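## Task

Take the foam block off the low shelf and set it fully inside the middle tote (the front tote is whichever sits closest to the bench's open edge). The totes and the cartons beneath the bench must not be shifted or rotated. The robot must not tip over or finish leaning, or the scene fails. The block must stay in the tote on its own, without the robot holding it there.

## Robot and tools

Robot: a Hello Robot Stretch 4 with a single arm. It has an omni-wheel base, a lift that slides up and down a mast, an arm that telescopes straight out, a three-joint wrist (yaw, pitch, roll) and a two-finger gripper. It stands about 1.6 m tall; the base rim lies within 0.23 m of the base origin. Loose objects may occasionally get nudged by something outside the robot's control.

Frames: the base frame sits on the floor under the base centre, x forward, y left, z up. hand_pose is reported in this frame and marks a point between the open fingertips; the printed value can be slightly wrong. With all wrist joints at zero the hand axes line up with the base axes. The odometry frame equals the base frame as it was when the scene began.

execute_actions: argument "actions" is a list holding one action or none (empty just reports state and pictures). Argument "cameras" picks images: head_camera, head_left_camera, head_right_camera, wrist_camera, or "all"; omitted or null also means all, [] means none. An action contains "base", "joints", or both, optionally with "pace" and "contact_limits"; alternatively it contains only "end_of_arm": "enable_torque", which re-powers a wrist or gripper motor that shut itself off. Motions in one action begin together and may finish at different moments.
- "base" takes exactly one relative command, an offset from where the base last measured itself: translate_m (metres, forward positive, -2 to 2), strafe_m (metres, sideways, left positive, -2 to 2) or rotate_rad (radians, counter-clockwise seen from above positive, -3.2 to 3.2).
- "joints" is one dictionary of absolute targets by name: lift_m 0 to 1.2 m; arm_m 0 to 0.55 m extension; wrist_yaw_rad -1.134 to 4.276 (0 points ahead, positive turns left, 3.14 is folded back, above 3.4 the arm may block it); wrist_pitch_rad -1.117 to 4.259 (0 level, 1.57 pointing down); wrist_roll_rad -1.117 to 4.259 (0 keeps fingers at equal height, positive turns clockwise viewed from behind); gripper_m -0.038 to 0.141 m fingertip gap (negative means fingers pressing together). Tolerances for "done": 0.004 for lift, arm and gripper, 0.02 for yaw and roll, 0.05 for pitch. Out-of-range joint targets are clipped and reported; any other bad value or unknown key rejects the call with no motion. Each action lasts at most 15 s. Omitted joints or base may keep driving toward an earlier target without the status showing it.
- "pace": "slow", "default", "fast", "max" (base up to 0.1/0.3/0.4/0.6 m/s and 1/2/3/4 rad/s; capped lower when lift is above 0.2, down to 0.3 m/s and 1 rad/s at 1.2).
- "contact_limits": only {"arm_m": value}, 0 (gentlest) to 0.75 (firmest), default 0.5.
To unfold the wrist early, one action with lift_m 0.4 and wrist_yaw_rad 0 works.

wait: "seconds" 0 to 10; commands nothing new and returns the same report. zoom_image: "camera" and "region" [x0, y0, x1, y1] in pixels from the image's top-left, no larger than 504 by 504, on that camera's latest full image. finished_scene: "scene" (1 or 2) ends the scene irreversibly and reports success; the next scene's task then appears. Sending a reply with no tool call ends everything left.

If a result reports a stop, further motion, wait and finish calls in that same reply are skipped. The robot keeps holding its last command while the controller is thinking.

Result lines: base_status and joint_status give how each motion ended: "done" (for the base, wheels turned the commanded amount even if slipping), "off_target" (rested short, may still push), "contact_stop_at_<key>" (hit something; that part goes slack, a slack lift may sag, slack wheels may roll), "limit_stop_at_<name>", "time_out", "torque_fault" (wrist/gripper motor limp until enable_torque). limit_stop_at_tilt means a lean over 6 degrees: lift, arm and wheels go slack and ignore commands until it eases. limit_stop_at_own_body means a joint was about to hit the robot; moving away still works; tilted-up and rolled grippers provoke it. on_its_own covers things not commanded this call; "held at" is a held target, not the actual position. lidar_m: 12 distances from the base origin, sector 1 straight ahead then counter-clockwise (4 left, 7 behind, 10 right); "-" is nothing seen or closer than 0.25 m; it sees from about 0.15 m up, misses clear objects and thin legs. wrist_depth_mm: 7x7 grid of median depths 100 to 2000 mm, row by row from top left. base_odometry counts wheel turns (slip counts as travel); heading -3.142 to 3.142. If turned_by_wheels and turned_by_imu differ by over about 0.1 rad, something was hit or wheels slipped. base_tilt in degrees, forward and right positive, with a fixed bias up to 1.5. motor_effort is percent of maximum, positive toward higher joint values, peak in brackets; wheel positive means turning right. A load in a level gripper shifts wrist_pitch effort.

Gripping: command a gap smaller than the object; squeezing tighter pulls it toward the wrist, opening pushes it out. Neither the reading nor "done" proves a grasp; at commands of 0 or more, a firm hold shows in gripper effort. If fingertips jam on a surface, raise the lift.

Cameras: head_camera looks forward and down from the mast top (turn the base to look around); head_left_camera and head_right_camera are fisheyes aimed steeper, showing base and arm; wrist_camera looks along the fingers, tips near the image bottom.

Avoid: dropping, slamming or hard pushes; moving or rotating totes or cartons; tipping (do not drive or turn with over 1 kg held and arm_m above 0.2, especially at fast paces; steady pushes with a high gripper also risk it); holding over about 2 kg level (torque fault). Release the object so it rests fully inside the tote before finishing.

Each tool is called after "Request:" as a command line: name --argument value for each argument, lists and objects as JSON in quotes; but a table of rows of numbers goes row by row, as --pt "numbers of a row", without its own name.

## Session

Request:
execute_actions --actions '[]'

Scene clock: 0.00 s.
base_odometry: x=+0.000 y=+0.000 heading=+0.000 (m, m, rad; odometry frame)
turned_by_wheels: +0.000 (rad since the last result)
turned_by_imu: +0.000 (rad since the last result)
base_tilt: forward=+0.3 right=-0.6 (deg)
lidar_m: 1.35 1.61 2.39 2.42 0.98 0.81 0.82 0.99 1.87 1.67 1.95 1.34
base_status: not commanded
joint_positions: lift_m=+0.232 arm_m=-0.002 wrist_yaw_rad=+3.097 wrist_pitch_rad=-0.005 wrist_roll_rad=+0.011 gripper_m=+0.057
joint_status: not commanded
motor_effort: lift_m=+17 arm_m=-1 wrist_yaw_rad=-1 wrist_pitch_rad=-6 wrist_roll_rad=-1 gripper_m=-2 wheel_0=+0 wheel_1=-1 wheel_2=+1 (%)
hand_pose: x=-0.1149 y=+0.1003 z=+0.4120 quat_wxyz=(+0.022, +0.003, +0.006, +1.000) (m; base frame)
wrist_depth_mm: - 143 1708 1008 917 866 820 / - 133 1025 976 931 878 820 / - 121 167 991 931 866 809 / - 135 208 991 931 878 820 / 141 1098 1060 991 931 866 831 / 1430 1182 1078 976 208 866 820 / 1042 1138 1008 1042 960 891 878
pictures: head_camera, head_left_camera, head_right_camera, wrist_camera
Images, in order (width x height): head_camera 420x560, head_left_camera 420x672, head_right_camera 420x672, wrist_camera 616x392.

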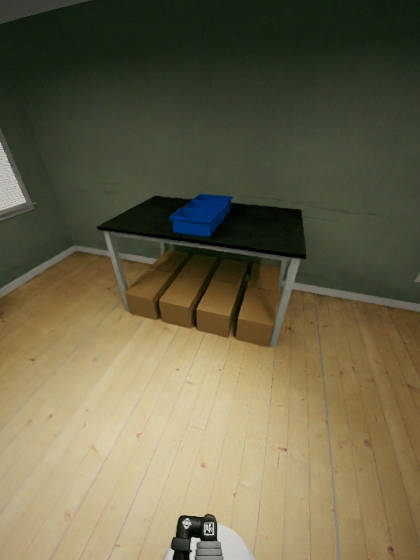

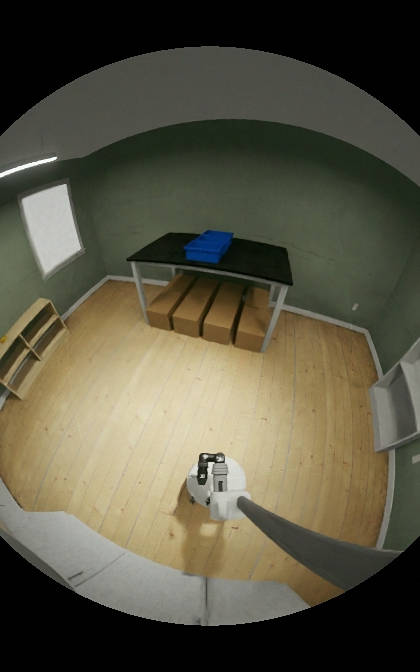

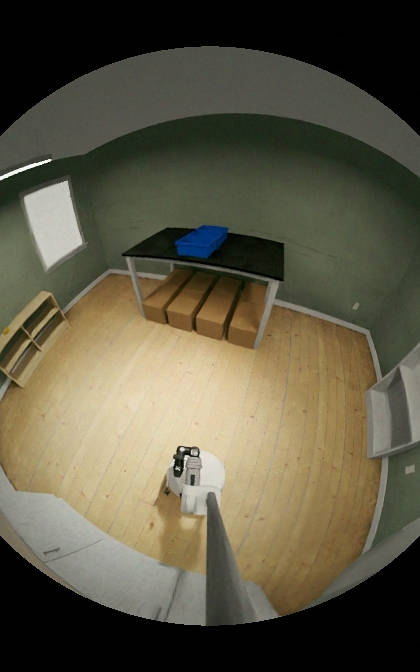

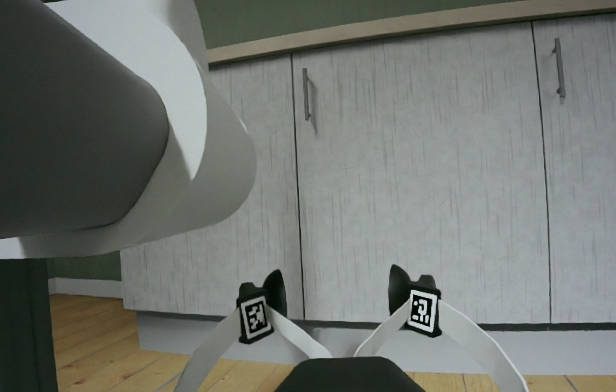

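Request:
execute_actions --actions '[{"base": {"rotate_rad": 1.3}, "joints": {"lift_m": 0.4, "wrist_yaw_rad": 0}}]'

Scene clock: 5.20 s.
base_odometry: x=+0.000 y=+0.000 heading=+1.299 (m, m, rad; odometry frame)
turned_by_wheels: +1.299 (rad since the last result)
turned_by_imu: +1.312 (rad since the last result)
base_tilt: forward=+0.3 right=-0.5 (deg)
lidar_m: 2.42 1.18 0.85 0.78 0.87 1.96 1.68 1.73 2.34 1.33 1.40 2.54
base_status: done
joint_positions: lift_m=+0.400 arm_m=-0.002 wrist_yaw_rad=+0.000 wrist_pitch_rad=-0.005 wrist_roll_rad=+0.011 gripper_m=+0.057
joint_status: all done
motor_effort: lift_m=+23(26) arm_m=-1(1) wrist_yaw_rad=-2(9) wrist_pitch_rad=-6(6) wrist_roll_rad=-1(1) gripper_m=-3(1) wheel_0=-4(5) wheel_1=-4(8) wheel_2=-5(12) (%)
hand_pose: x=+0.4579 y=-0.0873 z=+0.5792 quat_wxyz=(+1.000, +0.006, -0.002, +0.000) (m; base frame)
wrist_depth_mm: - - - - - - - / - - - - - - - / - - - - - - - / - - - - - - - / 1983 - - - - - - / 1921 - - - 208 1921 1808 / 1576 1537 1366 1430 1366 1229 1336
pictures: head_camera, head_left_camera, head_right_camera, wrist_camera
camera_calibration (this result's frames):
wrist_camera: T_world_to_cam=[[0.0421559, -0.998257, -0.041292, -0.0709085], [0.0271186, 0.0424568, -0.99873, 0.631565], [0.998743, 0.0409825, 0.0288611, -0.245824], [0, 0, 0, 1]] pos_world=[0.231377, -0.0875246, 0.634929]
Images, in order (width x height): head_camera 420x560, head_left_camera 420x672, head_right_camera 420x672, wrist_camera 616x392.

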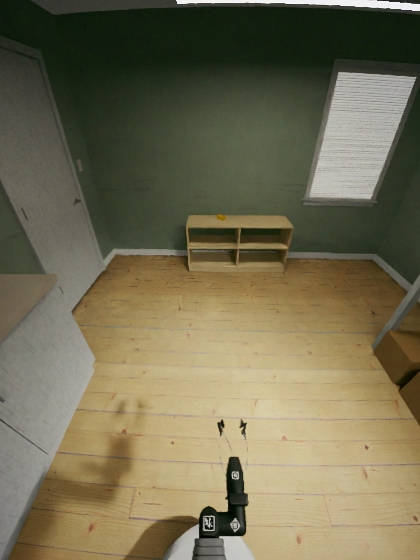

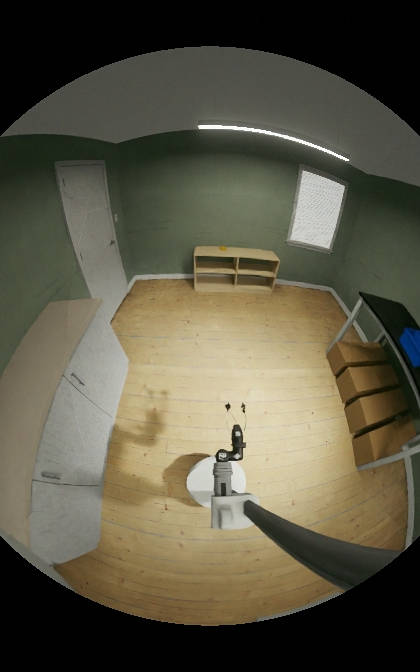

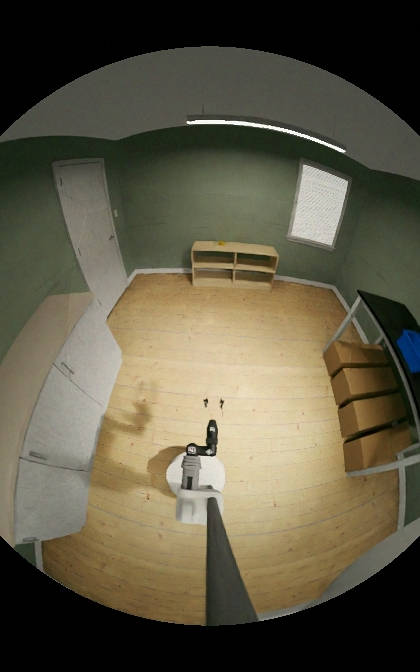

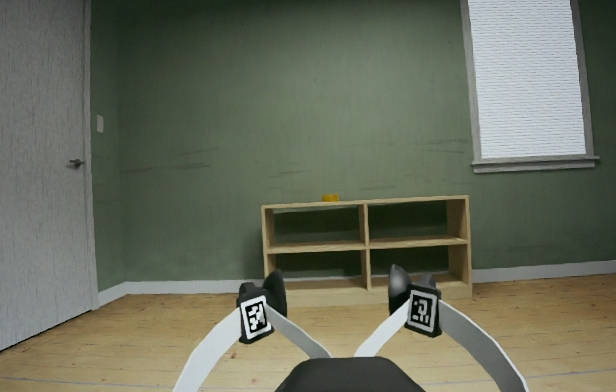

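Request:
execute_actions --actions '[{"base": {"translate_m": 1.6}, "joints": {"lift_m": 0.6, "gripper_m": 0.13}, "pace": "fast"}]' --cameras '["head_camera", "wrist_camera"]'

Scene clock: 13.63 s.
base_odometry: x=+0.429 y=+1.541 heading=+1.299 (m, m, rad; odometry frame)
turned_by_wheels: +0.000 (rad since the last result)
turned_by_imu: -0.003 (rad since the last result)
base_tilt: forward=+0.4 right=-0.6 (deg)
lidar_m: 0.80 0.85 1.42 1.38 1.01 1.18 3.30 1.95 1.42 1.41 1.17 0.87
base_status: done
joint_positions: lift_m=+0.600 arm_m=-0.002 wrist_yaw_rad=+0.000 wrist_pitch_rad=-0.005 wrist_roll_rad=+0.011 gripper_m=+0.130
joint_status: all done
motor_effort: lift_m=+22(27) arm_m=-1(1) wrist_yaw_rad=-1(2) wrist_pitch_rad=-6(6) wrist_roll_rad=-1(1) gripper_m=-1(2) wheel_0=+1(7) wheel_1=+1(7) wheel_2=+0(16) (%)
hand_pose: x=+0.4579 y=-0.0874 z=+0.7793 quat_wxyz=(+1.000, +0.006, -0.002, +0.000) (m; base frame)
wrist_depth_mm: 1078 1060 1042 1042 1008 976 960 / 1078 1042 1008 1025 1008 976 960 / 1060 1060 1042 1008 991 976 960 / 1078 1042 1025 1008 991 976 976 / 1060 1042 1042 991 991 991 960 / 1060 1060 202 768 741 192 654 / 1060 668 1025 597 715 634 960
pictures: head_camera, wrist_camera
camera_calibration (this result's frames):
wrist_camera: T_world_to_cam=[[0.0418077, -0.998272, -0.041292, -0.0625882], [0.0271334, 0.0424473, -0.99873, 0.831379], [0.998757, 0.0406342, 0.0288611, -0.251601], [0, 0, 0, 1]] pos_world=[0.231347, -0.0875462, 0.835]
Images, in order (width x height): head_camera 420x560, wrist_camera 616x392.

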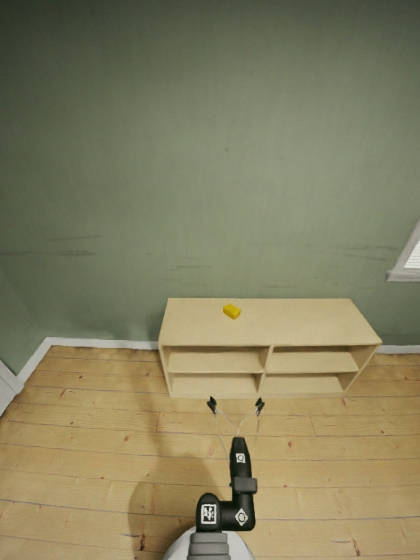

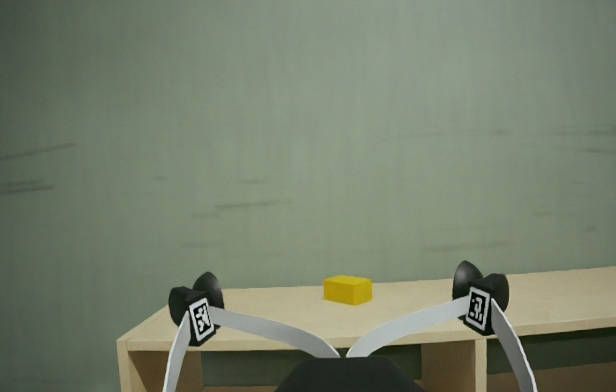

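Request:
execute_actions --actions '[{"base": {"strafe_m": -0.05}, "joints": {"lift_m": 0.5, "arm_m": 0.3, "gripper_m": 0.141}}]' --cameras '["head_camera", "wrist_camera"]'

Scene clock: 26.93 s.
base_odometry: x=+0.477 y=+1.528 heading=+1.299 (m, m, rad; odometry frame)
turned_by_wheels: +0.000 (rad since the last result)
turned_by_imu: +0.001 (rad since the last result)
base_tilt: forward=+0.4 right=-0.6 (deg)
lidar_m: 0.79 0.86 1.48 1.45 1.05 1.27 3.32 1.84 1.39 1.40 1.16 0.87
base_status: done
joint_positions: lift_m=+0.500 arm_m=+0.299 wrist_yaw_rad=+0.000 wrist_pitch_rad=-0.005 wrist_roll_rad=+0.011 gripper_m=+0.141
joint_status: all done
motor_effort: lift_m=+13(23) arm_m=+4(4) wrist_yaw_rad=-1(0) wrist_pitch_rad=-8(7) wrist_roll_rad=-1(1) gripper_m=+2(1) wheel_0=+1(9) wheel_1=-1(9) wheel_2=+0(1) (%)
hand_pose: x=+0.7587 y=-0.0874 z=+0.6800 quat_wxyz=(+1.000, +0.006, -0.002, +0.000) (m; base frame)
wrist_depth_mm: 741 741 723 707 691 691 683 / 741 732 723 707 699 691 683 / 750 732 723 707 699 683 676 / 741 732 715 707 707 691 683 / 750 723 715 707 699 683 676 / 449 445 213 421 402 193 362 / 306 306 301 297 294 293 291
pictures: head_camera, wrist_camera
camera_calibration (this result's frames):
wrist_camera: T_world_to_cam=[[0.041891, -0.998268, -0.0412946, -0.0792991], [0.0270713, 0.0424498, -0.998732, 0.724136], [0.998755, 0.04072, 0.0288026, -0.549125], [0, 0, 0, 1]] pos_world=[0.53216, -0.0875409, 0.735759]
Images, in order (width x height): head_camera 420x560, wrist_camera 616x392.

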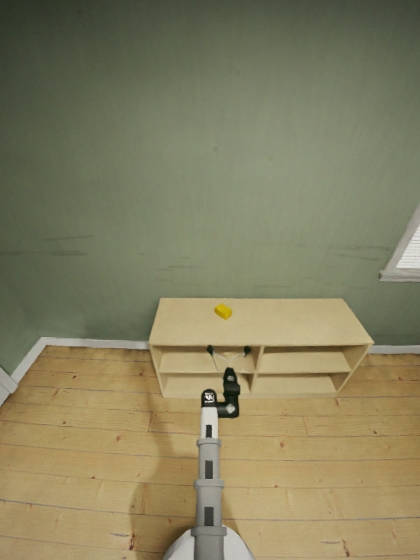

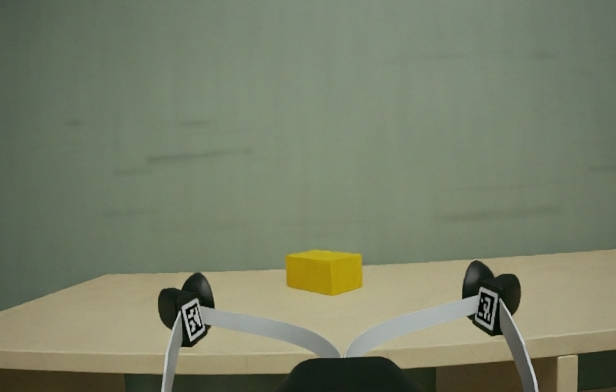

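Request:
execute_actions --actions '[{"base": {"translate_m": 0.12}, "joints": {"lift_m": 0.465, "arm_m": 0.3}}]' --cameras '["wrist_camera"]'

Request:
execute_actions --actions '[{"joints": {"arm_m": 0.43}, "pace": "slow"}]' --cameras '["head_camera", "wrist_camera"]'

Scene clock: 36.17 s.
base_odometry: x=+0.509 y=+1.643 heading=+1.300 (m, m, rad; odometry frame)
turned_by_wheels: +0.000 (rad since the last result)
turned_by_imu: +0.001 (rad since the last result)
base_tilt: forward=+0.3 right=-0.6 (deg)
lidar_m: 0.69 0.73 1.50 1.45 1.11 1.24 3.44 1.91 1.42 1.80 1.02 0.73
base_status: done
joint_positions: lift_m=+0.465 arm_m=+0.299 wrist_yaw_rad=+0.000 wrist_pitch_rad=-0.005 wrist_roll_rad=+0.011 gripper_m=+0.141
joint_status: all done
motor_effort: lift_m=+13(13) arm_m=+4(2) wrist_yaw_rad=-1(1) wrist_pitch_rad=-7(7) wrist_roll_rad=-1(1) gripper_m=-1(0) wheel_0=+1(10) wheel_1=+4(8) wheel_2=-4(13) (%)
hand_pose: x=+0.7587 y=-0.0874 z=+0.6450 quat_wxyz=(+1.000, +0.006, -0.002, +0.000) (m; base frame)
wrist_depth_mm: 609 603 597 585 574 569 564 / 615 603 597 591 580 569 564 / 615 603 603 585 585 574 564 / 621 603 597 585 580 569 564 / 615 603 597 384 480 517 480 / 320 317 214 301 286 193 256 / 216 201 200 184 187 181 -
pictures: wrist_camera
camera_calibration (this result's frames):
wrist_camera: T_world_to_cam=[[0.0418875, -0.998269, -0.0412944, -0.0807443], [0.0270713, 0.0424495, -0.998732, 0.689182], [0.998756, 0.0407165, 0.0288026, -0.548152], [0, 0, 0, 1]] pos_world=[0.532195, -0.0875411, 0.700761]
Images, in order (width x height): wrist_camera 616x392.

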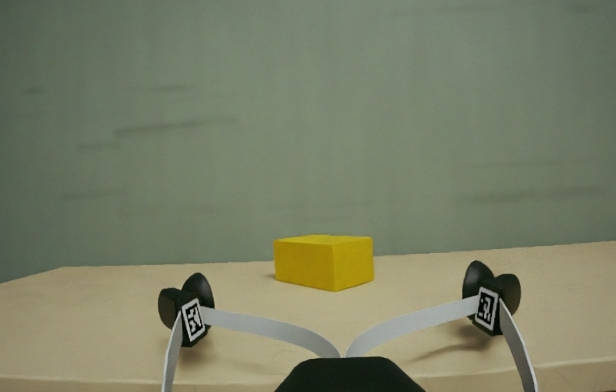

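Scene clock: 38.43 s.
base_odometry: x=+0.509 y=+1.643 heading=+1.299 (m, m, rad; odometry frame)
turned_by_wheels: +0.000 (rad since the last result)
turned_by_imu: +0.009 (rad since the last result)
base_tilt: forward=+0.3 right=-0.6 (deg)
lidar_m: 0.68 0.74 1.49 1.42 1.11 1.27 3.47 1.83 1.41 1.83 0.97 0.72
base_status: not commanded
joint_positions: lift_m=+0.465 arm_m=+0.414 wrist_yaw_rad=-0.004 wrist_pitch_rad=-0.003 wrist_roll_rad=+0.011 gripper_m=+0.141
joint_status: arm_m contact_stop (moved +0.114 of +0.131)
on_its_own: arm_m is slack since a contact_stop (your +0.430 is given up)
motor_effort: lift_m=+13(13) arm_m=+0(20) wrist_yaw_rad=+12(54) wrist_pitch_rad=-12(15) wrist_roll_rad=-1(3) gripper_m=-2(0) wheel_0=+3(5) wheel_1=+4(6) wheel_2=-5(15) (%)
hand_pose: x=+0.8728 y=-0.0887 z=+0.6445 quat_wxyz=(+1.000, +0.006, -0.002, -0.002) (m; base frame)
wrist_depth_mm: 500 492 484 473 466 459 452 / 500 492 480 473 466 459 455 / 496 488 480 477 469 459 452 / 500 492 480 473 466 459 452 / 500 488 480 293 466 455 452 / 312 307 214 253 243 193 250 / 211 196 196 181 183 177 -
pictures: head_camera, wrist_camera
camera_calibration (this result's frames):
wrist_camera: T_world_to_cam=[[0.0373215, -0.998446, -0.0413868, -0.0828116], [0.0254069, 0.0423503, -0.99878, 0.687069], [0.99898, 0.0362244, 0.026948, -0.66144], [0, 0, 0, 1]] pos_world=[0.6464, -0.0878202, 0.700628]
Images, in order (width x height): head_camera 420x560, wrist_camera 616x392.

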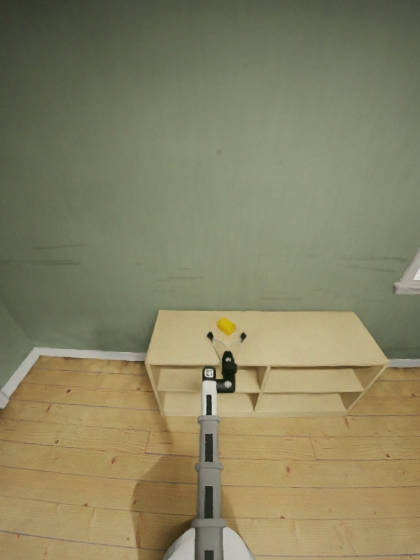

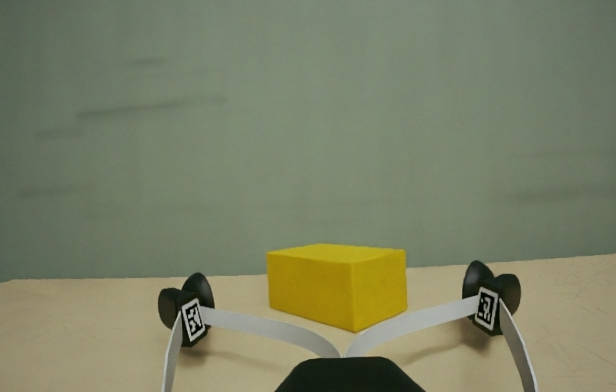

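Request:
execute_actions --actions '[{"joints": {"arm_m": 0.38, "lift_m": 0.62, "wrist_pitch_rad": 0.6}}]' --cameras '["head_camera", "wrist_camera"]'

Scene clock: 43.07 s.
base_odometry: x=+0.510 y=+1.644 heading=+1.300 (m, m, rad; odometry frame)
turned_by_wheels: +0.000 (rad since the last result)
turned_by_imu: +0.001 (rad since the last result)
base_tilt: forward=+0.4 right=-0.6 (deg)
lidar_m: 0.70 0.73 1.48 1.43 1.09 1.30 3.44 1.88 1.40 1.82 1.00 0.71
base_status: not commanded
joint_positions: lift_m=+0.620 arm_m=+0.381 wrist_yaw_rad=+0.000 wrist_pitch_rad=+0.601 wrist_roll_rad=+0.011 gripper_m=+0.141
joint_status: all done
motor_effort: lift_m=+23(22) arm_m=-4(10) wrist_yaw_rad=-2(21) wrist_pitch_rad=-4(93) wrist_roll_rad=-1(1) gripper_m=-6(1) wheel_0=+0(3) wheel_1=+2(3) wheel_2=+1(5) (%)
hand_pose: x=+0.7895 y=-0.0873 z=+0.6346 quat_wxyz=(+0.955, +0.005, +0.296, -0.002) (m; base frame)
wrist_depth_mm: 459 455 452 452 445 439 439 / 492 492 488 488 484 473 469 / 525 488 462 345 427 415 404 / 382 370 357 322 322 327 320 / 304 298 293 286 278 272 264 / 252 248 215 242 236 193 224 / 221 213 212 204 202 200 -
pictures: head_camera, wrist_camera
camera_calibration (this result's frames):
wrist_camera: T_world_to_cam=[[0.0111572, -0.998269, -0.0577426, -0.0477148], [-0.546723, 0.0422603, -0.836246, 1.02782], [0.837239, 0.0408994, -0.545305, -0.0867768], [0, 0, 0, 1]] pos_world=[0.635118, -0.087519, 0.809435]
Images, in order (width x height): head_camera 420x560, wrist_camera 616x392.

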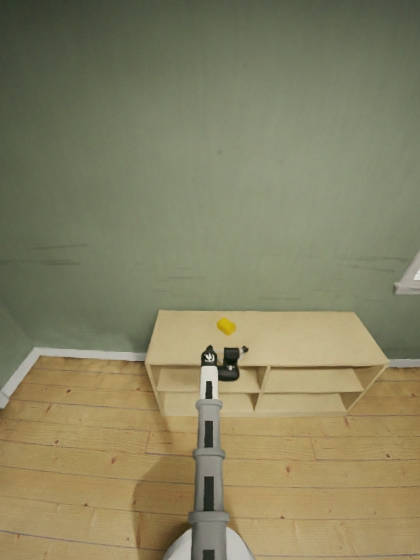

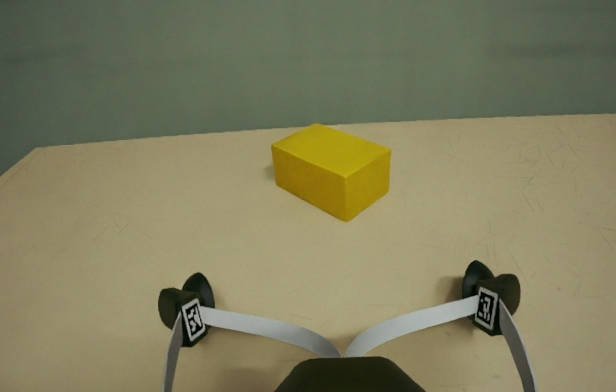

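Request:
execute_actions --actions '[{"joints": {"arm_m": 0.50, "lift_m": 0.628}, "pace": "slow", "contact_limits": {"arm_m": 0.2}}]' --cameras '["wrist_camera"]'

Scene clock: 55.90 s.
base_odometry: x=+0.510 y=+1.644 heading=+1.300 (m, m, rad; odometry frame)
turned_by_wheels: +0.000 (rad since the last result)
turned_by_imu: +0.001 (rad since the last result)
base_tilt: forward=+0.4 right=-0.5 (deg)
lidar_m: 0.68 0.73 1.49 1.42 1.12 1.25 3.44 1.82 1.42 1.78 1.00 0.71
base_status: not commanded
joint_positions: lift_m=+0.628 arm_m=+0.499 wrist_yaw_rad=+0.000 wrist_pitch_rad=+0.601 wrist_roll_rad=+0.011 gripper_m=+0.141
joint_status: all done
motor_effort: lift_m=+23(24) arm_m=+4(5) wrist_yaw_rad=-1(2) wrist_pitch_rad=-4(5) wrist_roll_rad=-1(1) gripper_m=+3(1) wheel_0=+0(0) wheel_1=+2(2) wheel_2=+1(1) (%)
contact_limits: arm_m 0.2
hand_pose: x=+0.9081 y=-0.0874 z=+0.6426 quat_wxyz=(+0.955, +0.005, +0.296, -0.002) (m; base frame)
wrist_depth_mm: 345 343 342 340 336 330 329 / 375 370 370 366 364 359 355 / 410 407 404 402 397 394 389 / 436 384 373 362 351 342 332 / 315 310 303 236 231 281 276 / 263 259 214 227 205 193 233 / 230 223 221 212 211 206 -
pictures: wrist_camera
camera_calibration (this result's frames):
wrist_camera: T_world_to_cam=[[0.0108977, -0.998272, -0.057744, -0.0484004], [-0.54682, 0.0423983, -0.836176, 1.09934], [0.837179, 0.040688, -0.545413, -0.181547], [0, 0, 0, 1]] pos_world=[0.753655, -0.0875401, 0.817427]
Images, in order (width x height): wrist_camera 616x392.

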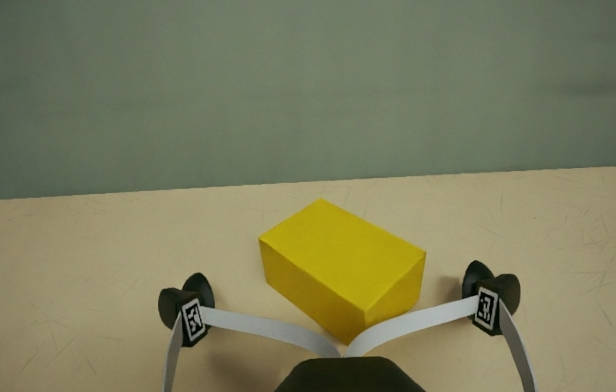

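Request:
execute_actions --actions '[{"joints": {"arm_m": 0.52}, "pace": "slow", "contact_limits": {"arm_m": 0.2}}]' --cameras '[]'

Request:
execute_actions --actions '[{"joints": {"gripper_m": 0.02}}]' --cameras '["wrist_camera"]'

Scene clock: 60.03 s.
base_odometry: x=+0.510 y=+1.644 heading=+1.300 (m, m, rad; odometry frame)
turned_by_wheels: +0.000 (rad since the last result)
turned_by_imu: +0.001 (rad since the last result)
base_tilt: forward=+0.4 right=-0.6 (deg)
lidar_m: 0.69 0.74 1.48 1.42 1.10 1.23 3.44 1.87 1.43 1.79 0.99 0.73
base_status: not commanded
joint_positions: lift_m=+0.628 arm_m=+0.519 wrist_yaw_rad=+0.000 wrist_pitch_rad=+0.601 wrist_roll_rad=+0.011 gripper_m=+0.141
joint_status: all done
motor_effort: lift_m=+23(23) arm_m=+4(3) wrist_yaw_rad=-1(1) wrist_pitch_rad=-2(3) wrist_roll_rad=-1(1) gripper_m=+3(1) wheel_0=+0(1) wheel_1=+2(2) wheel_2=+1(1) (%)
contact_limits: arm_m 0.2
hand_pose: x=+0.9281 y=-0.0874 z=+0.6426 quat_wxyz=(+0.955, +0.005, +0.296, -0.002) (m; base frame)
wrist_depth_mm: 327 325 322 320 319 314 310 / 351 351 349 347 343 338 336 / 389 387 384 379 377 373 368 / 415 413 407 359 353 342 332 / 317 312 304 230 276 282 277 / 263 258 214 206 193 193 233 / 230 223 221 202 205 206 -
pictures: none
No camera images: the call's "cameras" was empty. Leave "cameras" out to get every camera's image.

Scene clock: 62.23 s.
base_odometry: x=+0.510 y=+1.644 heading=+1.300 (m, m, rad; odometry frame)
turned_by_wheels: +0.000 (rad since the last result)
turned_by_imu: +0.000 (rad since the last result)
base_tilt: forward=+0.3 right=-0.5 (deg)
lidar_m: 0.67 0.72 1.47 1.43 1.10 1.25 3.45 1.87 1.39 1.78 1.01 0.70
base_status: not commanded
joint_positions: lift_m=+0.628 arm_m=+0.519 wrist_yaw_rad=+0.000 wrist_pitch_rad=+0.602 wrist_roll_rad=+0.011 gripper_m=+0.020
joint_status: all done
motor_effort: lift_m=+23(24) arm_m=+4(4) wrist_yaw_rad=-1(0) wrist_pitch_rad=-6(7) wrist_roll_rad=-1(1) gripper_m=-20(24) wheel_0=+0(0) wheel_1=+2(2) wheel_2=+1(1) (%)
hand_pose: x=+0.9280 y=-0.0874 z=+0.6424 quat_wxyz=(+0.955, +0.005, +0.296, -0.002) (m; base frame)
wrist_depth_mm: 327 324 322 320 319 314 310 / 353 349 349 347 343 340 336 / 389 387 384 379 377 370 368 / 415 410 404 362 349 340 334 / 315 310 303 220 277 281 276 / 263 259 213 190 191 177 233 / 229 222 214 182 194 206 -
pictures: wrist_camera
camera_calibration (this result's frames):
wrist_camera: T_world_to_cam=[[0.0109179, -0.998271, -0.0577504, -0.0486275], [-0.547314, 0.0423686, -0.835854, 1.11037], [0.836856, 0.0407333, -0.545905, -0.197697], [0, 0, 0, 1]] pos_world=[0.773698, -0.0875355, 0.817378]
Images, in order (width x height): wrist_camera 616x392.

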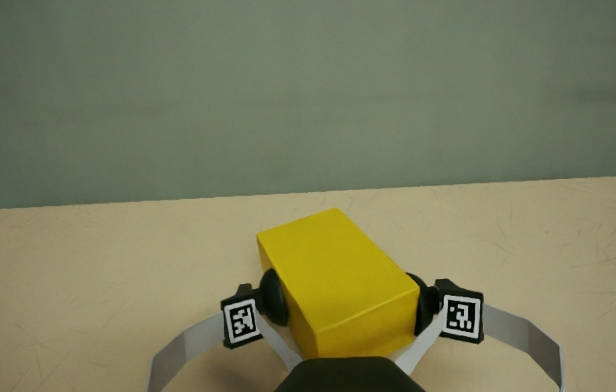

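Request:
execute_actions --actions '[{"joints": {"gripper_m": 0.0}}]' --cameras '[]'

Request:
execute_actions --actions '[{"joints": {"lift_m": 0.72}}]' --cameras '["wrist_camera"]'

Scene clock: 66.17 s.
base_odometry: x=+0.510 y=+1.644 heading=+1.300 (m, m, rad; odometry frame)
turned_by_wheels: +0.000 (rad since the last result)
turned_by_imu: +0.001 (rad since the last result)
base_tilt: forward=+0.3 right=-0.5 (deg)
lidar_m: 0.66 0.73 1.45 1.42 1.12 1.28 3.44 1.83 1.41 1.85 1.02 0.72
base_status: not commanded
joint_positions: lift_m=+0.628 arm_m=+0.519 wrist_yaw_rad=+0.000 wrist_pitch_rad=+0.602 wrist_roll_rad=+0.011 gripper_m=+0.001
joint_status: all done
motor_effort: lift_m=+23(23) arm_m=+4(4) wrist_yaw_rad=-1(1) wrist_pitch_rad=-4(7) wrist_roll_rad=-1(1) gripper_m=-24(25) wheel_0=+0(0) wheel_1=+2(2) wheel_2=+1(1) (%)
hand_pose: x=+0.9280 y=-0.0874 z=+0.6424 quat_wxyz=(+0.955, +0.005, +0.296, -0.002) (m; base frame)
wrist_depth_mm: 329 324 324 322 319 314 310 / 351 351 349 349 343 340 336 / 384 387 382 379 377 370 368 / 415 410 407 362 349 340 332 / 315 310 303 216 276 279 276 / 262 259 206 190 181 172 234 / 229 222 213 173 181 204 -
pictures: none
No camera images: the call's "cameras" was empty. Leave "cameras" out to get every camera's image.

Scene clock: 67.57 s.
base_odometry: x=+0.510 y=+1.644 heading=+1.300 (m, m, rad; odometry frame)
turned_by_wheels: +0.000 (rad since the last result)
turned_by_imu: +0.000 (rad since the last result)
base_tilt: forward=+0.3 right=-0.6 (deg)
lidar_m: 0.67 0.73 1.48 1.43 1.11 1.28 3.47 1.86 1.39 1.80 0.97 0.69
base_status: not commanded
joint_positions: lift_m=+0.720 arm_m=+0.519 wrist_yaw_rad=+0.000 wrist_pitch_rad=+0.602 wrist_roll_rad=+0.011 gripper_m=+0.001
joint_status: all done
motor_effort: lift_m=+23(28) arm_m=+4(4) wrist_yaw_rad=-1(2) wrist_pitch_rad=-6(5) wrist_roll_rad=-1(0) gripper_m=-26(27) wheel_0=+0(0) wheel_1=+2(2) wheel_2=+1(2) (%)
hand_pose: x=+0.9280 y=-0.0874 z=+0.7344 quat_wxyz=(+0.955, +0.005, +0.296, -0.002) (m; base frame)
wrist_depth_mm: 327 325 324 322 319 314 310 / 353 351 351 347 343 340 338 / 387 387 384 379 375 373 368 / 433 427 421 413 415 407 407 / 473 469 466 216 402 407 399 / 379 377 206 189 182 172 343 / 334 322 310 173 181 297 -
pictures: wrist_camera
camera_calibration (this result's frames):
wrist_camera: T_world_to_cam=[[0.0109177, -0.998271, -0.0577504, -0.0433154], [-0.547314, 0.0423687, -0.835854, 1.18726], [0.836856, 0.0407332, -0.545905, -0.147485], [0, 0, 0, 1]] pos_world=[0.773699, -0.0875356, 0.909359]
Images, in order (width x height): wrist_camera 616x392.

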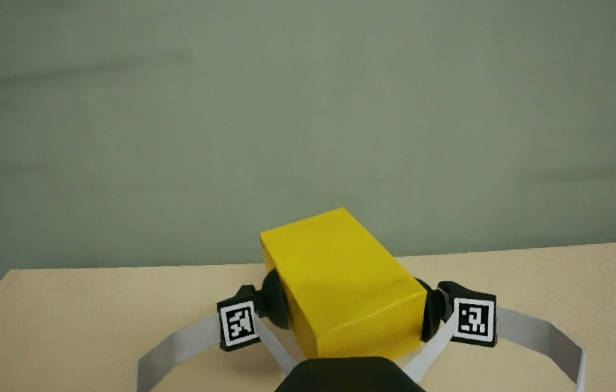

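Request:
execute_actions --actions '[{"base": {"translate_m": -1.0}, "joints": {"arm_m": 0.0, "lift_m": 0.95}}]' --cameras '[]'

Request:
execute_actions --actions '[{"base": {"rotate_rad": -1.57}, "joints": {"lift_m": 1.1}}]'

Scene clock: 81.80 s.
base_odometry: x=+0.242 y=+0.680 heading=+1.299 (m, m, rad; odometry frame)
turned_by_wheels: +0.000 (rad since the last result)
turned_by_imu: +0.004 (rad since the last result)
base_tilt: forward=+0.4 right=-0.6 (deg)
lidar_m: 1.69 2.04 0.90 0.86 0.92 1.31 2.39 2.48 1.32 1.29 1.35 1.77
base_status: done
joint_positions: lift_m=+0.950 arm_m=+0.001 wrist_yaw_rad=+0.000 wrist_pitch_rad=+0.602 wrist_roll_rad=+0.011 gripper_m=+0.001
joint_status: all done
motor_effort: lift_m=+22(23) arm_m=-4(2) wrist_yaw_rad=-1(2) wrist_pitch_rad=-7(7) wrist_roll_rad=-1(1) gripper_m=-23(26) wheel_0=-2(2) wheel_1=-2(7) wheel_2=+2(12) (%)
hand_pose: x=+0.4093 y=-0.0874 z=+0.9644 quat_wxyz=(+0.955, +0.005, +0.297, -0.002) (m; base frame)
wrist_depth_mm: 1756 1708 1756 1756 1756 1708 1661 / 1921 1863 1863 1808 1756 1756 1863 / - - - 1921 1863 1808 1983 / - - - 1863 1808 1808 1863 / 1808 1756 1708 216 1576 1618 1537 / 1499 1464 205 190 182 172 1336 / 1308 1255 1205 174 181 1160 -
pictures: none
No camera images: the call's "cameras" was empty. Leave "cameras" out to get every camera's image.

Scene clock: 83.97 s.
base_odometry: x=+0.242 y=+0.680 heading=-0.270 (m, m, rad; odometry frame)
turned_by_wheels: -1.569 (rad since the last result)
turned_by_imu: -1.583 (rad since the last result)
base_tilt: forward=+0.3 right=-0.6 (deg)
lidar_m: 1.29 1.38 1.75 1.68 2.05 0.91 0.86 0.90 1.29 2.36 2.46 1.33
base_status: done
joint_positions: lift_m=+1.100 arm_m=+0.001 wrist_yaw_rad=+0.000 wrist_pitch_rad=+0.602 wrist_roll_rad=+0.011 gripper_m=+0.001
joint_status: all done
motor_effort: lift_m=+23(24) arm_m=-4(4) wrist_yaw_rad=-1(0) wrist_pitch_rad=-7(7) wrist_roll_rad=-1(1) gripper_m=-26(23) wheel_0=+1(7) wheel_1=+2(9) wheel_2=+5(10) (%)
hand_pose: x=+0.4093 y=-0.0874 z=+1.1143 quat_wxyz=(+0.955, +0.005, +0.297, -0.002) (m; base frame)
wrist_depth_mm: 1863 1921 1863 1576 1499 1756 1808 / - 1921 1281 1138 1118 1118 1118 / - - - - - - - / - - 1921 1921 1756 1808 - / - 1983 1537 216 1464 1464 1708 / 1708 1661 204 189 182 172 1499 / 1464 1430 1366 173 181 1308 -
pictures: head_camera, head_left_camera, head_right_camera, wrist_camera
camera_calibration (this result's frames):
wrist_camera: T_world_to_cam=[[0.010782, -0.998273, -0.0577501, -0.0156845], [-0.547555, 0.0424309, -0.835693, 1.22087], [0.8367, 0.0406318, -0.546152, 0.494327], [0, 0, 0, 1]] pos_world=[0.25506, -0.0875454, 1.28935]
Images, in order (width x height): head_camera 420x560, head_left_camera 420x672, head_right_camera 420x672, wrist_camera 616x392.

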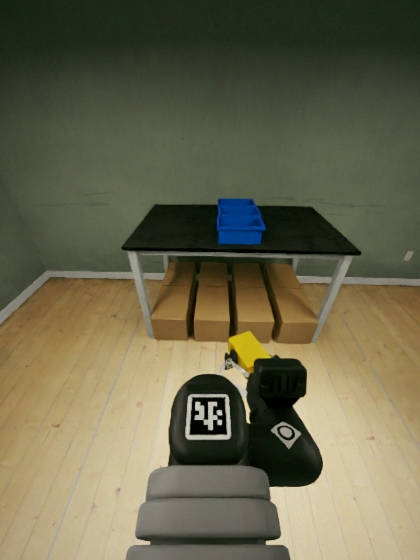

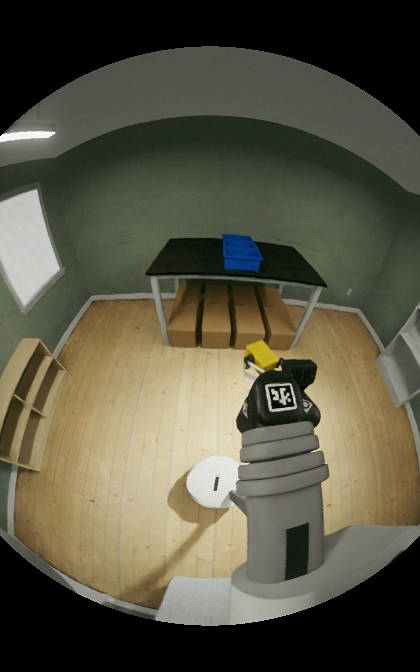

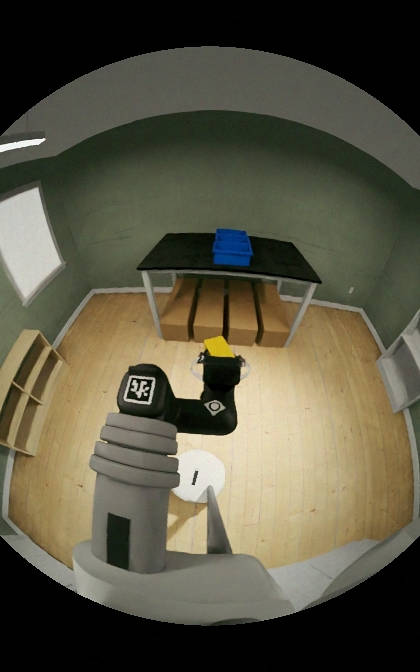

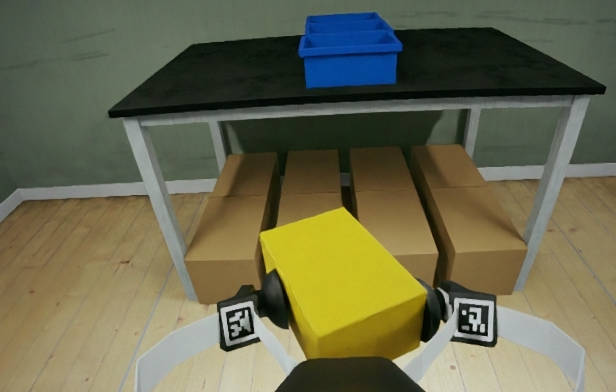

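Request:
execute_actions --actions '[{"base": {"strafe_m": -0.13}, "joints": {"lift_m": 1.15}}]' --cameras '[]'

Request:
execute_actions --actions '[{"base": {"translate_m": 0.85}}]'

Scene clock: 96.40 s.
base_odometry: x=+0.207 y=+0.555 heading=-0.270 (m, m, rad; odometry frame)
turned_by_wheels: +0.000 (rad since the last result)
turned_by_imu: +0.000 (rad since the last result)
base_tilt: forward=+0.3 right=-0.6 (deg)
lidar_m: 1.29 1.36 1.90 1.82 2.06 0.91 0.86 0.92 1.29 2.24 2.33 1.33
base_status: done
joint_positions: lift_m=+1.150 arm_m=+0.001 wrist_yaw_rad=+0.000 wrist_pitch_rad=+0.602 wrist_roll_rad=+0.011 gripper_m=+0.001
joint_status: all done
motor_effort: lift_m=+24(26) arm_m=-4(4) wrist_yaw_rad=-1(0) wrist_pitch_rad=-6(8) wrist_roll_rad=-1(1) gripper_m=-24(23) wheel_0=+2(9) wheel_1=-1(11) wheel_2=+0(3) (%)
hand_pose: x=+0.4093 y=-0.0874 z=+1.1643 quat_wxyz=(+0.955, +0.005, +0.297, -0.002) (m; base frame)
wrist_depth_mm: 1921 1863 1863 1618 1808 1808 1808 / - 1983 1430 1160 1281 1205 1921 / - 1205 - - - - - / - - 1983 1983 1921 - - / - 1983 1618 216 1499 1499 1863 / 1756 1661 206 190 181 172 1537 / 1537 1499 1430 173 181 1336 -
pictures: none
No camera images: the call's "cameras" was empty. Leave "cameras" out to get every camera's image.

Scene clock: 100.70 s.
base_odometry: x=+1.026 y=+0.329 heading=-0.270 (m, m, rad; odometry frame)
turned_by_wheels: +0.000 (rad since the last result)
turned_by_imu: -0.002 (rad since the last result)
base_tilt: forward=+0.3 right=-0.6 (deg)
lidar_m: 0.44 0.48 0.69 1.84 1.91 2.46 1.75 1.82 2.59 2.21 0.62 0.48
base_status: done
joint_positions: lift_m=+1.150 arm_m=+0.001 wrist_yaw_rad=+0.000 wrist_pitch_rad=+0.602 wrist_roll_rad=+0.011 gripper_m=+0.001
joint_status: not commanded
motor_effort: lift_m=+22(23) arm_m=-4(4) wrist_yaw_rad=-1(0) wrist_pitch_rad=-7(7) wrist_roll_rad=-1(1) gripper_m=-25(27) wheel_0=+1(6) wheel_1=+2(8) wheel_2=-2(12) (%)
hand_pose: x=+0.4093 y=-0.0874 z=+1.1645 quat_wxyz=(+0.955, +0.005, +0.297, -0.002) (m; base frame)
wrist_depth_mm: 1060 1078 1060 1060 1060 1042 1025 / 1160 1160 1138 1098 1098 1118 1098 / 1229 1060 946 741 759 904 878 / 842 798 585 554 564 715 691 / 668 640 585 216 424 585 569 / 549 539 205 189 182 172 488 / 480 462 449 173 181 424 -
pictures: head_camera, head_left_camera, head_right_camera, wrist_camera
camera_calibration (this result's frames):
wrist_camera: T_world_to_cam=[[0.0107786, -0.998273, -0.05775, -0.0127896], [-0.547555, 0.0424327, -0.835693, 1.26274], [0.8367, 0.0406289, -0.546152, 0.521712], [0, 0, 0, 1]] pos_world=[0.255043, -0.0875457, 1.33946]
Images, in order (width x height): head_camera 420x560, head_left_camera 420x672, head_right_camera 420x672, wrist_camera 616x392.

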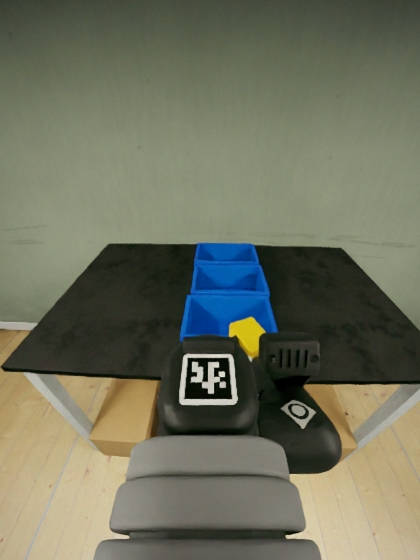

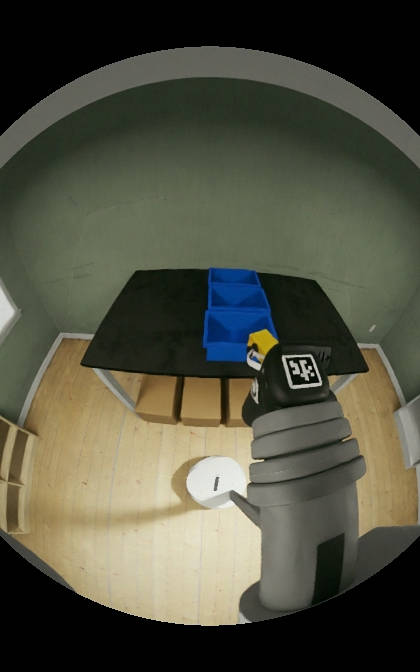

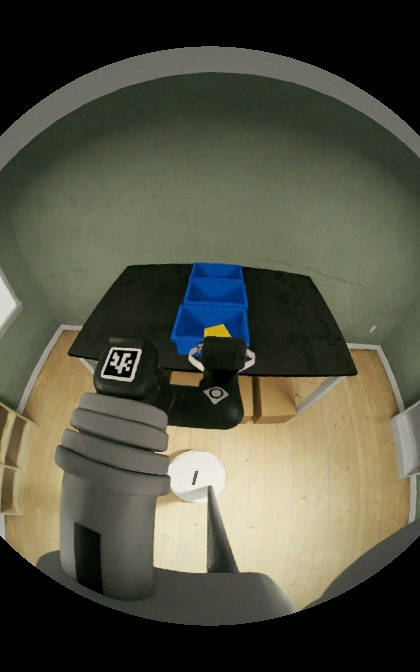

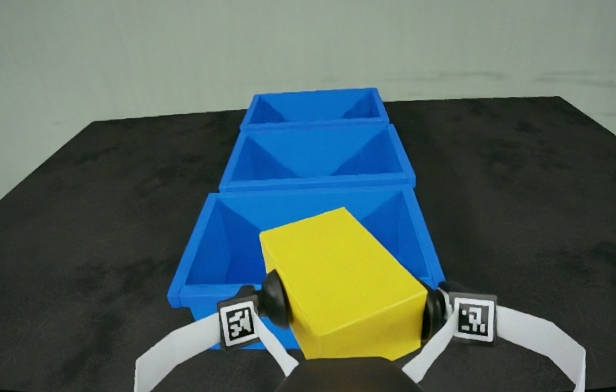

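Request:
execute_actions --actions '[{"base": {"translate_m": 0.11}, "joints": {"lift_m": 1.2, "arm_m": 0.44}}]' --cameras '[]'

Request:
execute_actions --actions '[{"joints": {"wrist_pitch_rad": 1.2}}]' --cameras '["head_camera", "head_right_camera", "wrist_camera"]'

Scene clock: 111.00 s.
base_odometry: x=+1.132 y=+0.299 heading=-0.269 (m, m, rad; odometry frame)
turned_by_wheels: +0.000 (rad since the last result)
turned_by_imu: +0.001 (rad since the last result)
base_tilt: forward=+0.3 right=-0.6 (deg)
lidar_m: 0.30 0.34 0.53 1.83 1.90 2.58 1.84 1.93 2.31 2.24 0.48 0.34
base_status: done
joint_positions: lift_m=+1.200 arm_m=+0.439 wrist_yaw_rad=+0.000 wrist_pitch_rad=+0.602 wrist_roll_rad=+0.011 gripper_m=+0.001
joint_status: all done
motor_effort: lift_m=+24(26) arm_m=+4(4) wrist_yaw_rad=-1(0) wrist_pitch_rad=-7(7) wrist_roll_rad=+0(1) gripper_m=-24(26) wheel_0=+2(5) wheel_1=+3(8) wheel_2=-3(14) (%)
hand_pose: x=+0.8480 y=-0.0874 z=+1.2144 quat_wxyz=(+0.955, +0.005, +0.296, -0.002) (m; base frame)
wrist_depth_mm: 559 549 549 544 544 535 530 / 597 597 591 585 580 574 569 / 661 654 647 640 640 634 634 / 732 723 715 699 699 699 699 / 741 723 707 216 640 654 634 / 609 603 205 190 181 173 539 / 535 512 413 173 181 410 -
pictures: none
No camera images: the call's "cameras" was empty. Leave "cameras" out to get every camera's image.

Scene clock: 111.90 s.
base_odometry: x=+1.132 y=+0.299 heading=-0.269 (m, m, rad; odometry frame)
turned_by_wheels: +0.000 (rad since the last result)
turned_by_imu: +0.000 (rad since the last result)
base_tilt: forward=+0.3 right=-0.6 (deg)
lidar_m: 0.31 0.37 0.50 1.84 1.92 2.58 1.85 1.93 2.32 2.22 0.48 0.33
base_status: not commanded
joint_positions: lift_m=+1.200 arm_m=+0.439 wrist_yaw_rad=+0.000 wrist_pitch_rad=+1.200 wrist_roll_rad=+0.011 gripper_m=+0.001
joint_status: all done
motor_effort: lift_m=+23(24) arm_m=+4(4) wrist_yaw_rad=-1(1) wrist_pitch_rad=-2(6) wrist_roll_rad=-1(1) gripper_m=-26(23) wheel_0=+2(1) wheel_1=+3(3) wheel_2=-2(3) (%)
hand_pose: x=+0.7146 y=-0.0874 z=+1.1089 quat_wxyz=(+0.825, +0.005, +0.565, -0.003) (m; base frame)
wrist_depth_mm: 591 574 430 442 433 525 517 / 554 539 488 504 488 488 488 / 512 500 410 353 384 455 459 / 477 466 357 340 343 349 433 / 449 439 427 216 413 366 407 / 424 413 205 190 181 172 389 / 404 392 382 173 181 285 -
pictures: head_camera, head_right_camera, wrist_camera
camera_calibration (this result's frames):
wrist_camera: T_world_to_cam=[[-0.0237174, -0.998271, -0.053777, 0.000939401], [-0.923077, 0.0425231, -0.382257, 1.14904], [0.383883, 0.0405742, -0.92249, 0.976758], [0, 0, 0, 1]] pos_world=[0.685716, -0.0875542, 1.34033]
Images, in order (width x height): head_camera 420x560, head_right_camera 420x672, wrist_camera 616x392.

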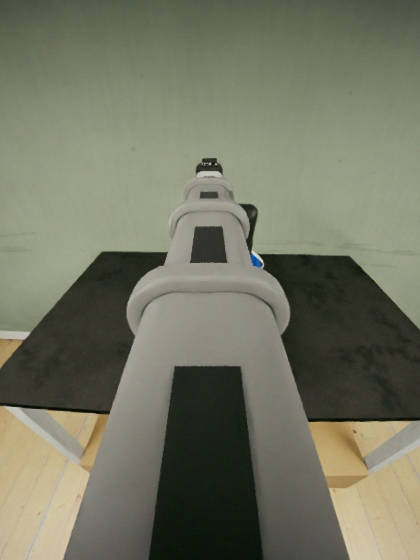

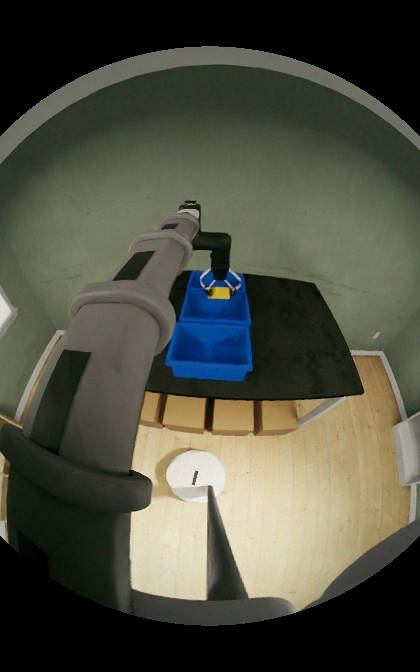

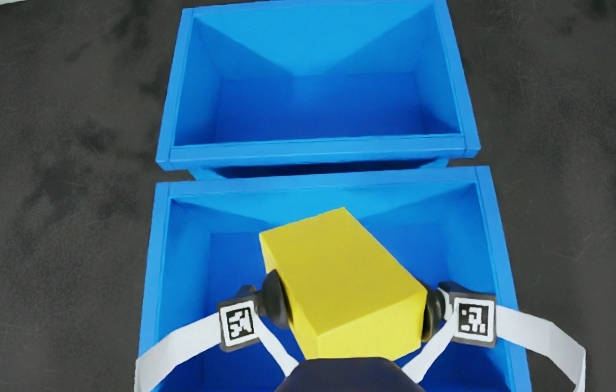

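Request:
execute_actions --actions '[{"joints": {"lift_m": 1.07}, "pace": "slow"}]' --cameras '["head_right_camera", "wrist_camera"]'

Scene clock: 116.87 s.
base_odometry: x=+1.132 y=+0.299 heading=-0.269 (m, m, rad; odometry frame)
turned_by_wheels: +0.000 (rad since the last result)
turned_by_imu: +0.001 (rad since the last result)
base_tilt: forward=+0.4 right=-0.6 (deg)
lidar_m: 0.33 0.33 0.51 1.82 1.93 2.56 1.85 1.90 2.31 2.22 0.45 0.35
base_status: not commanded
joint_positions: lift_m=+1.070 arm_m=+0.439 wrist_yaw_rad=+0.000 wrist_pitch_rad=+1.201 wrist_roll_rad=+0.011 gripper_m=+0.001
joint_status: all done
motor_effort: lift_m=+13(18) arm_m=+4(4) wrist_yaw_rad=-1(1) wrist_pitch_rad=-1(1) wrist_roll_rad=-1(1) gripper_m=-30(26) wheel_0=+2(2) wheel_1=+3(3) wheel_2=-3(2) (%)
hand_pose: x=+0.7146 y=-0.0874 z=+0.9797 quat_wxyz=(+0.825, +0.005, +0.565, -0.003) (m; base frame)
wrist_depth_mm: 410 256 382 301 220 216 287 / 379 228 223 210 211 205 203 / 345 233 241 244 247 249 207 / 205 264 310 307 303 296 209 / 191 259 298 216 285 281 213 / 180 253 205 189 182 172 213 / 176 220 266 173 181 254 -
pictures: head_right_camera, wrist_camera
camera_calibration (this result's frames):
wrist_camera: T_world_to_cam=[[-0.0237241, -0.998271, -0.0537739, -0.00600504], [-0.923127, 0.0425229, -0.382138, 1.09956], [0.383764, 0.0405743, -0.92254, 0.857761], [0, 0, 0, 1]] pos_world=[0.685713, -0.0875542, 1.21118]
Images, in order (width x height): head_right_camera 420x672, wrist_camera 616x392.

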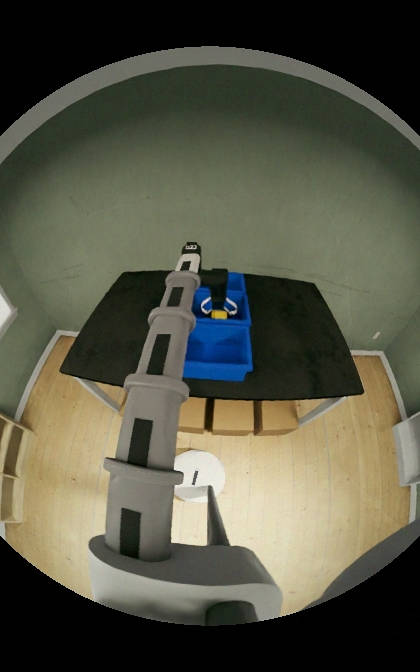

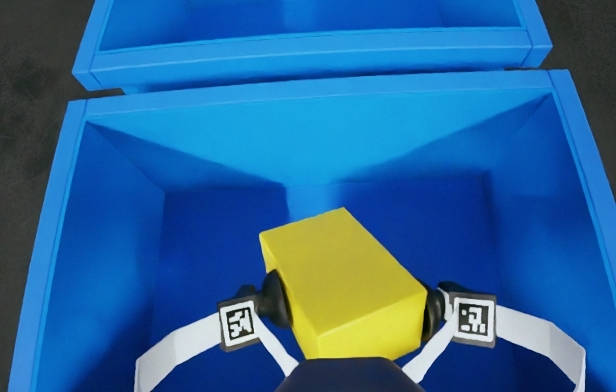

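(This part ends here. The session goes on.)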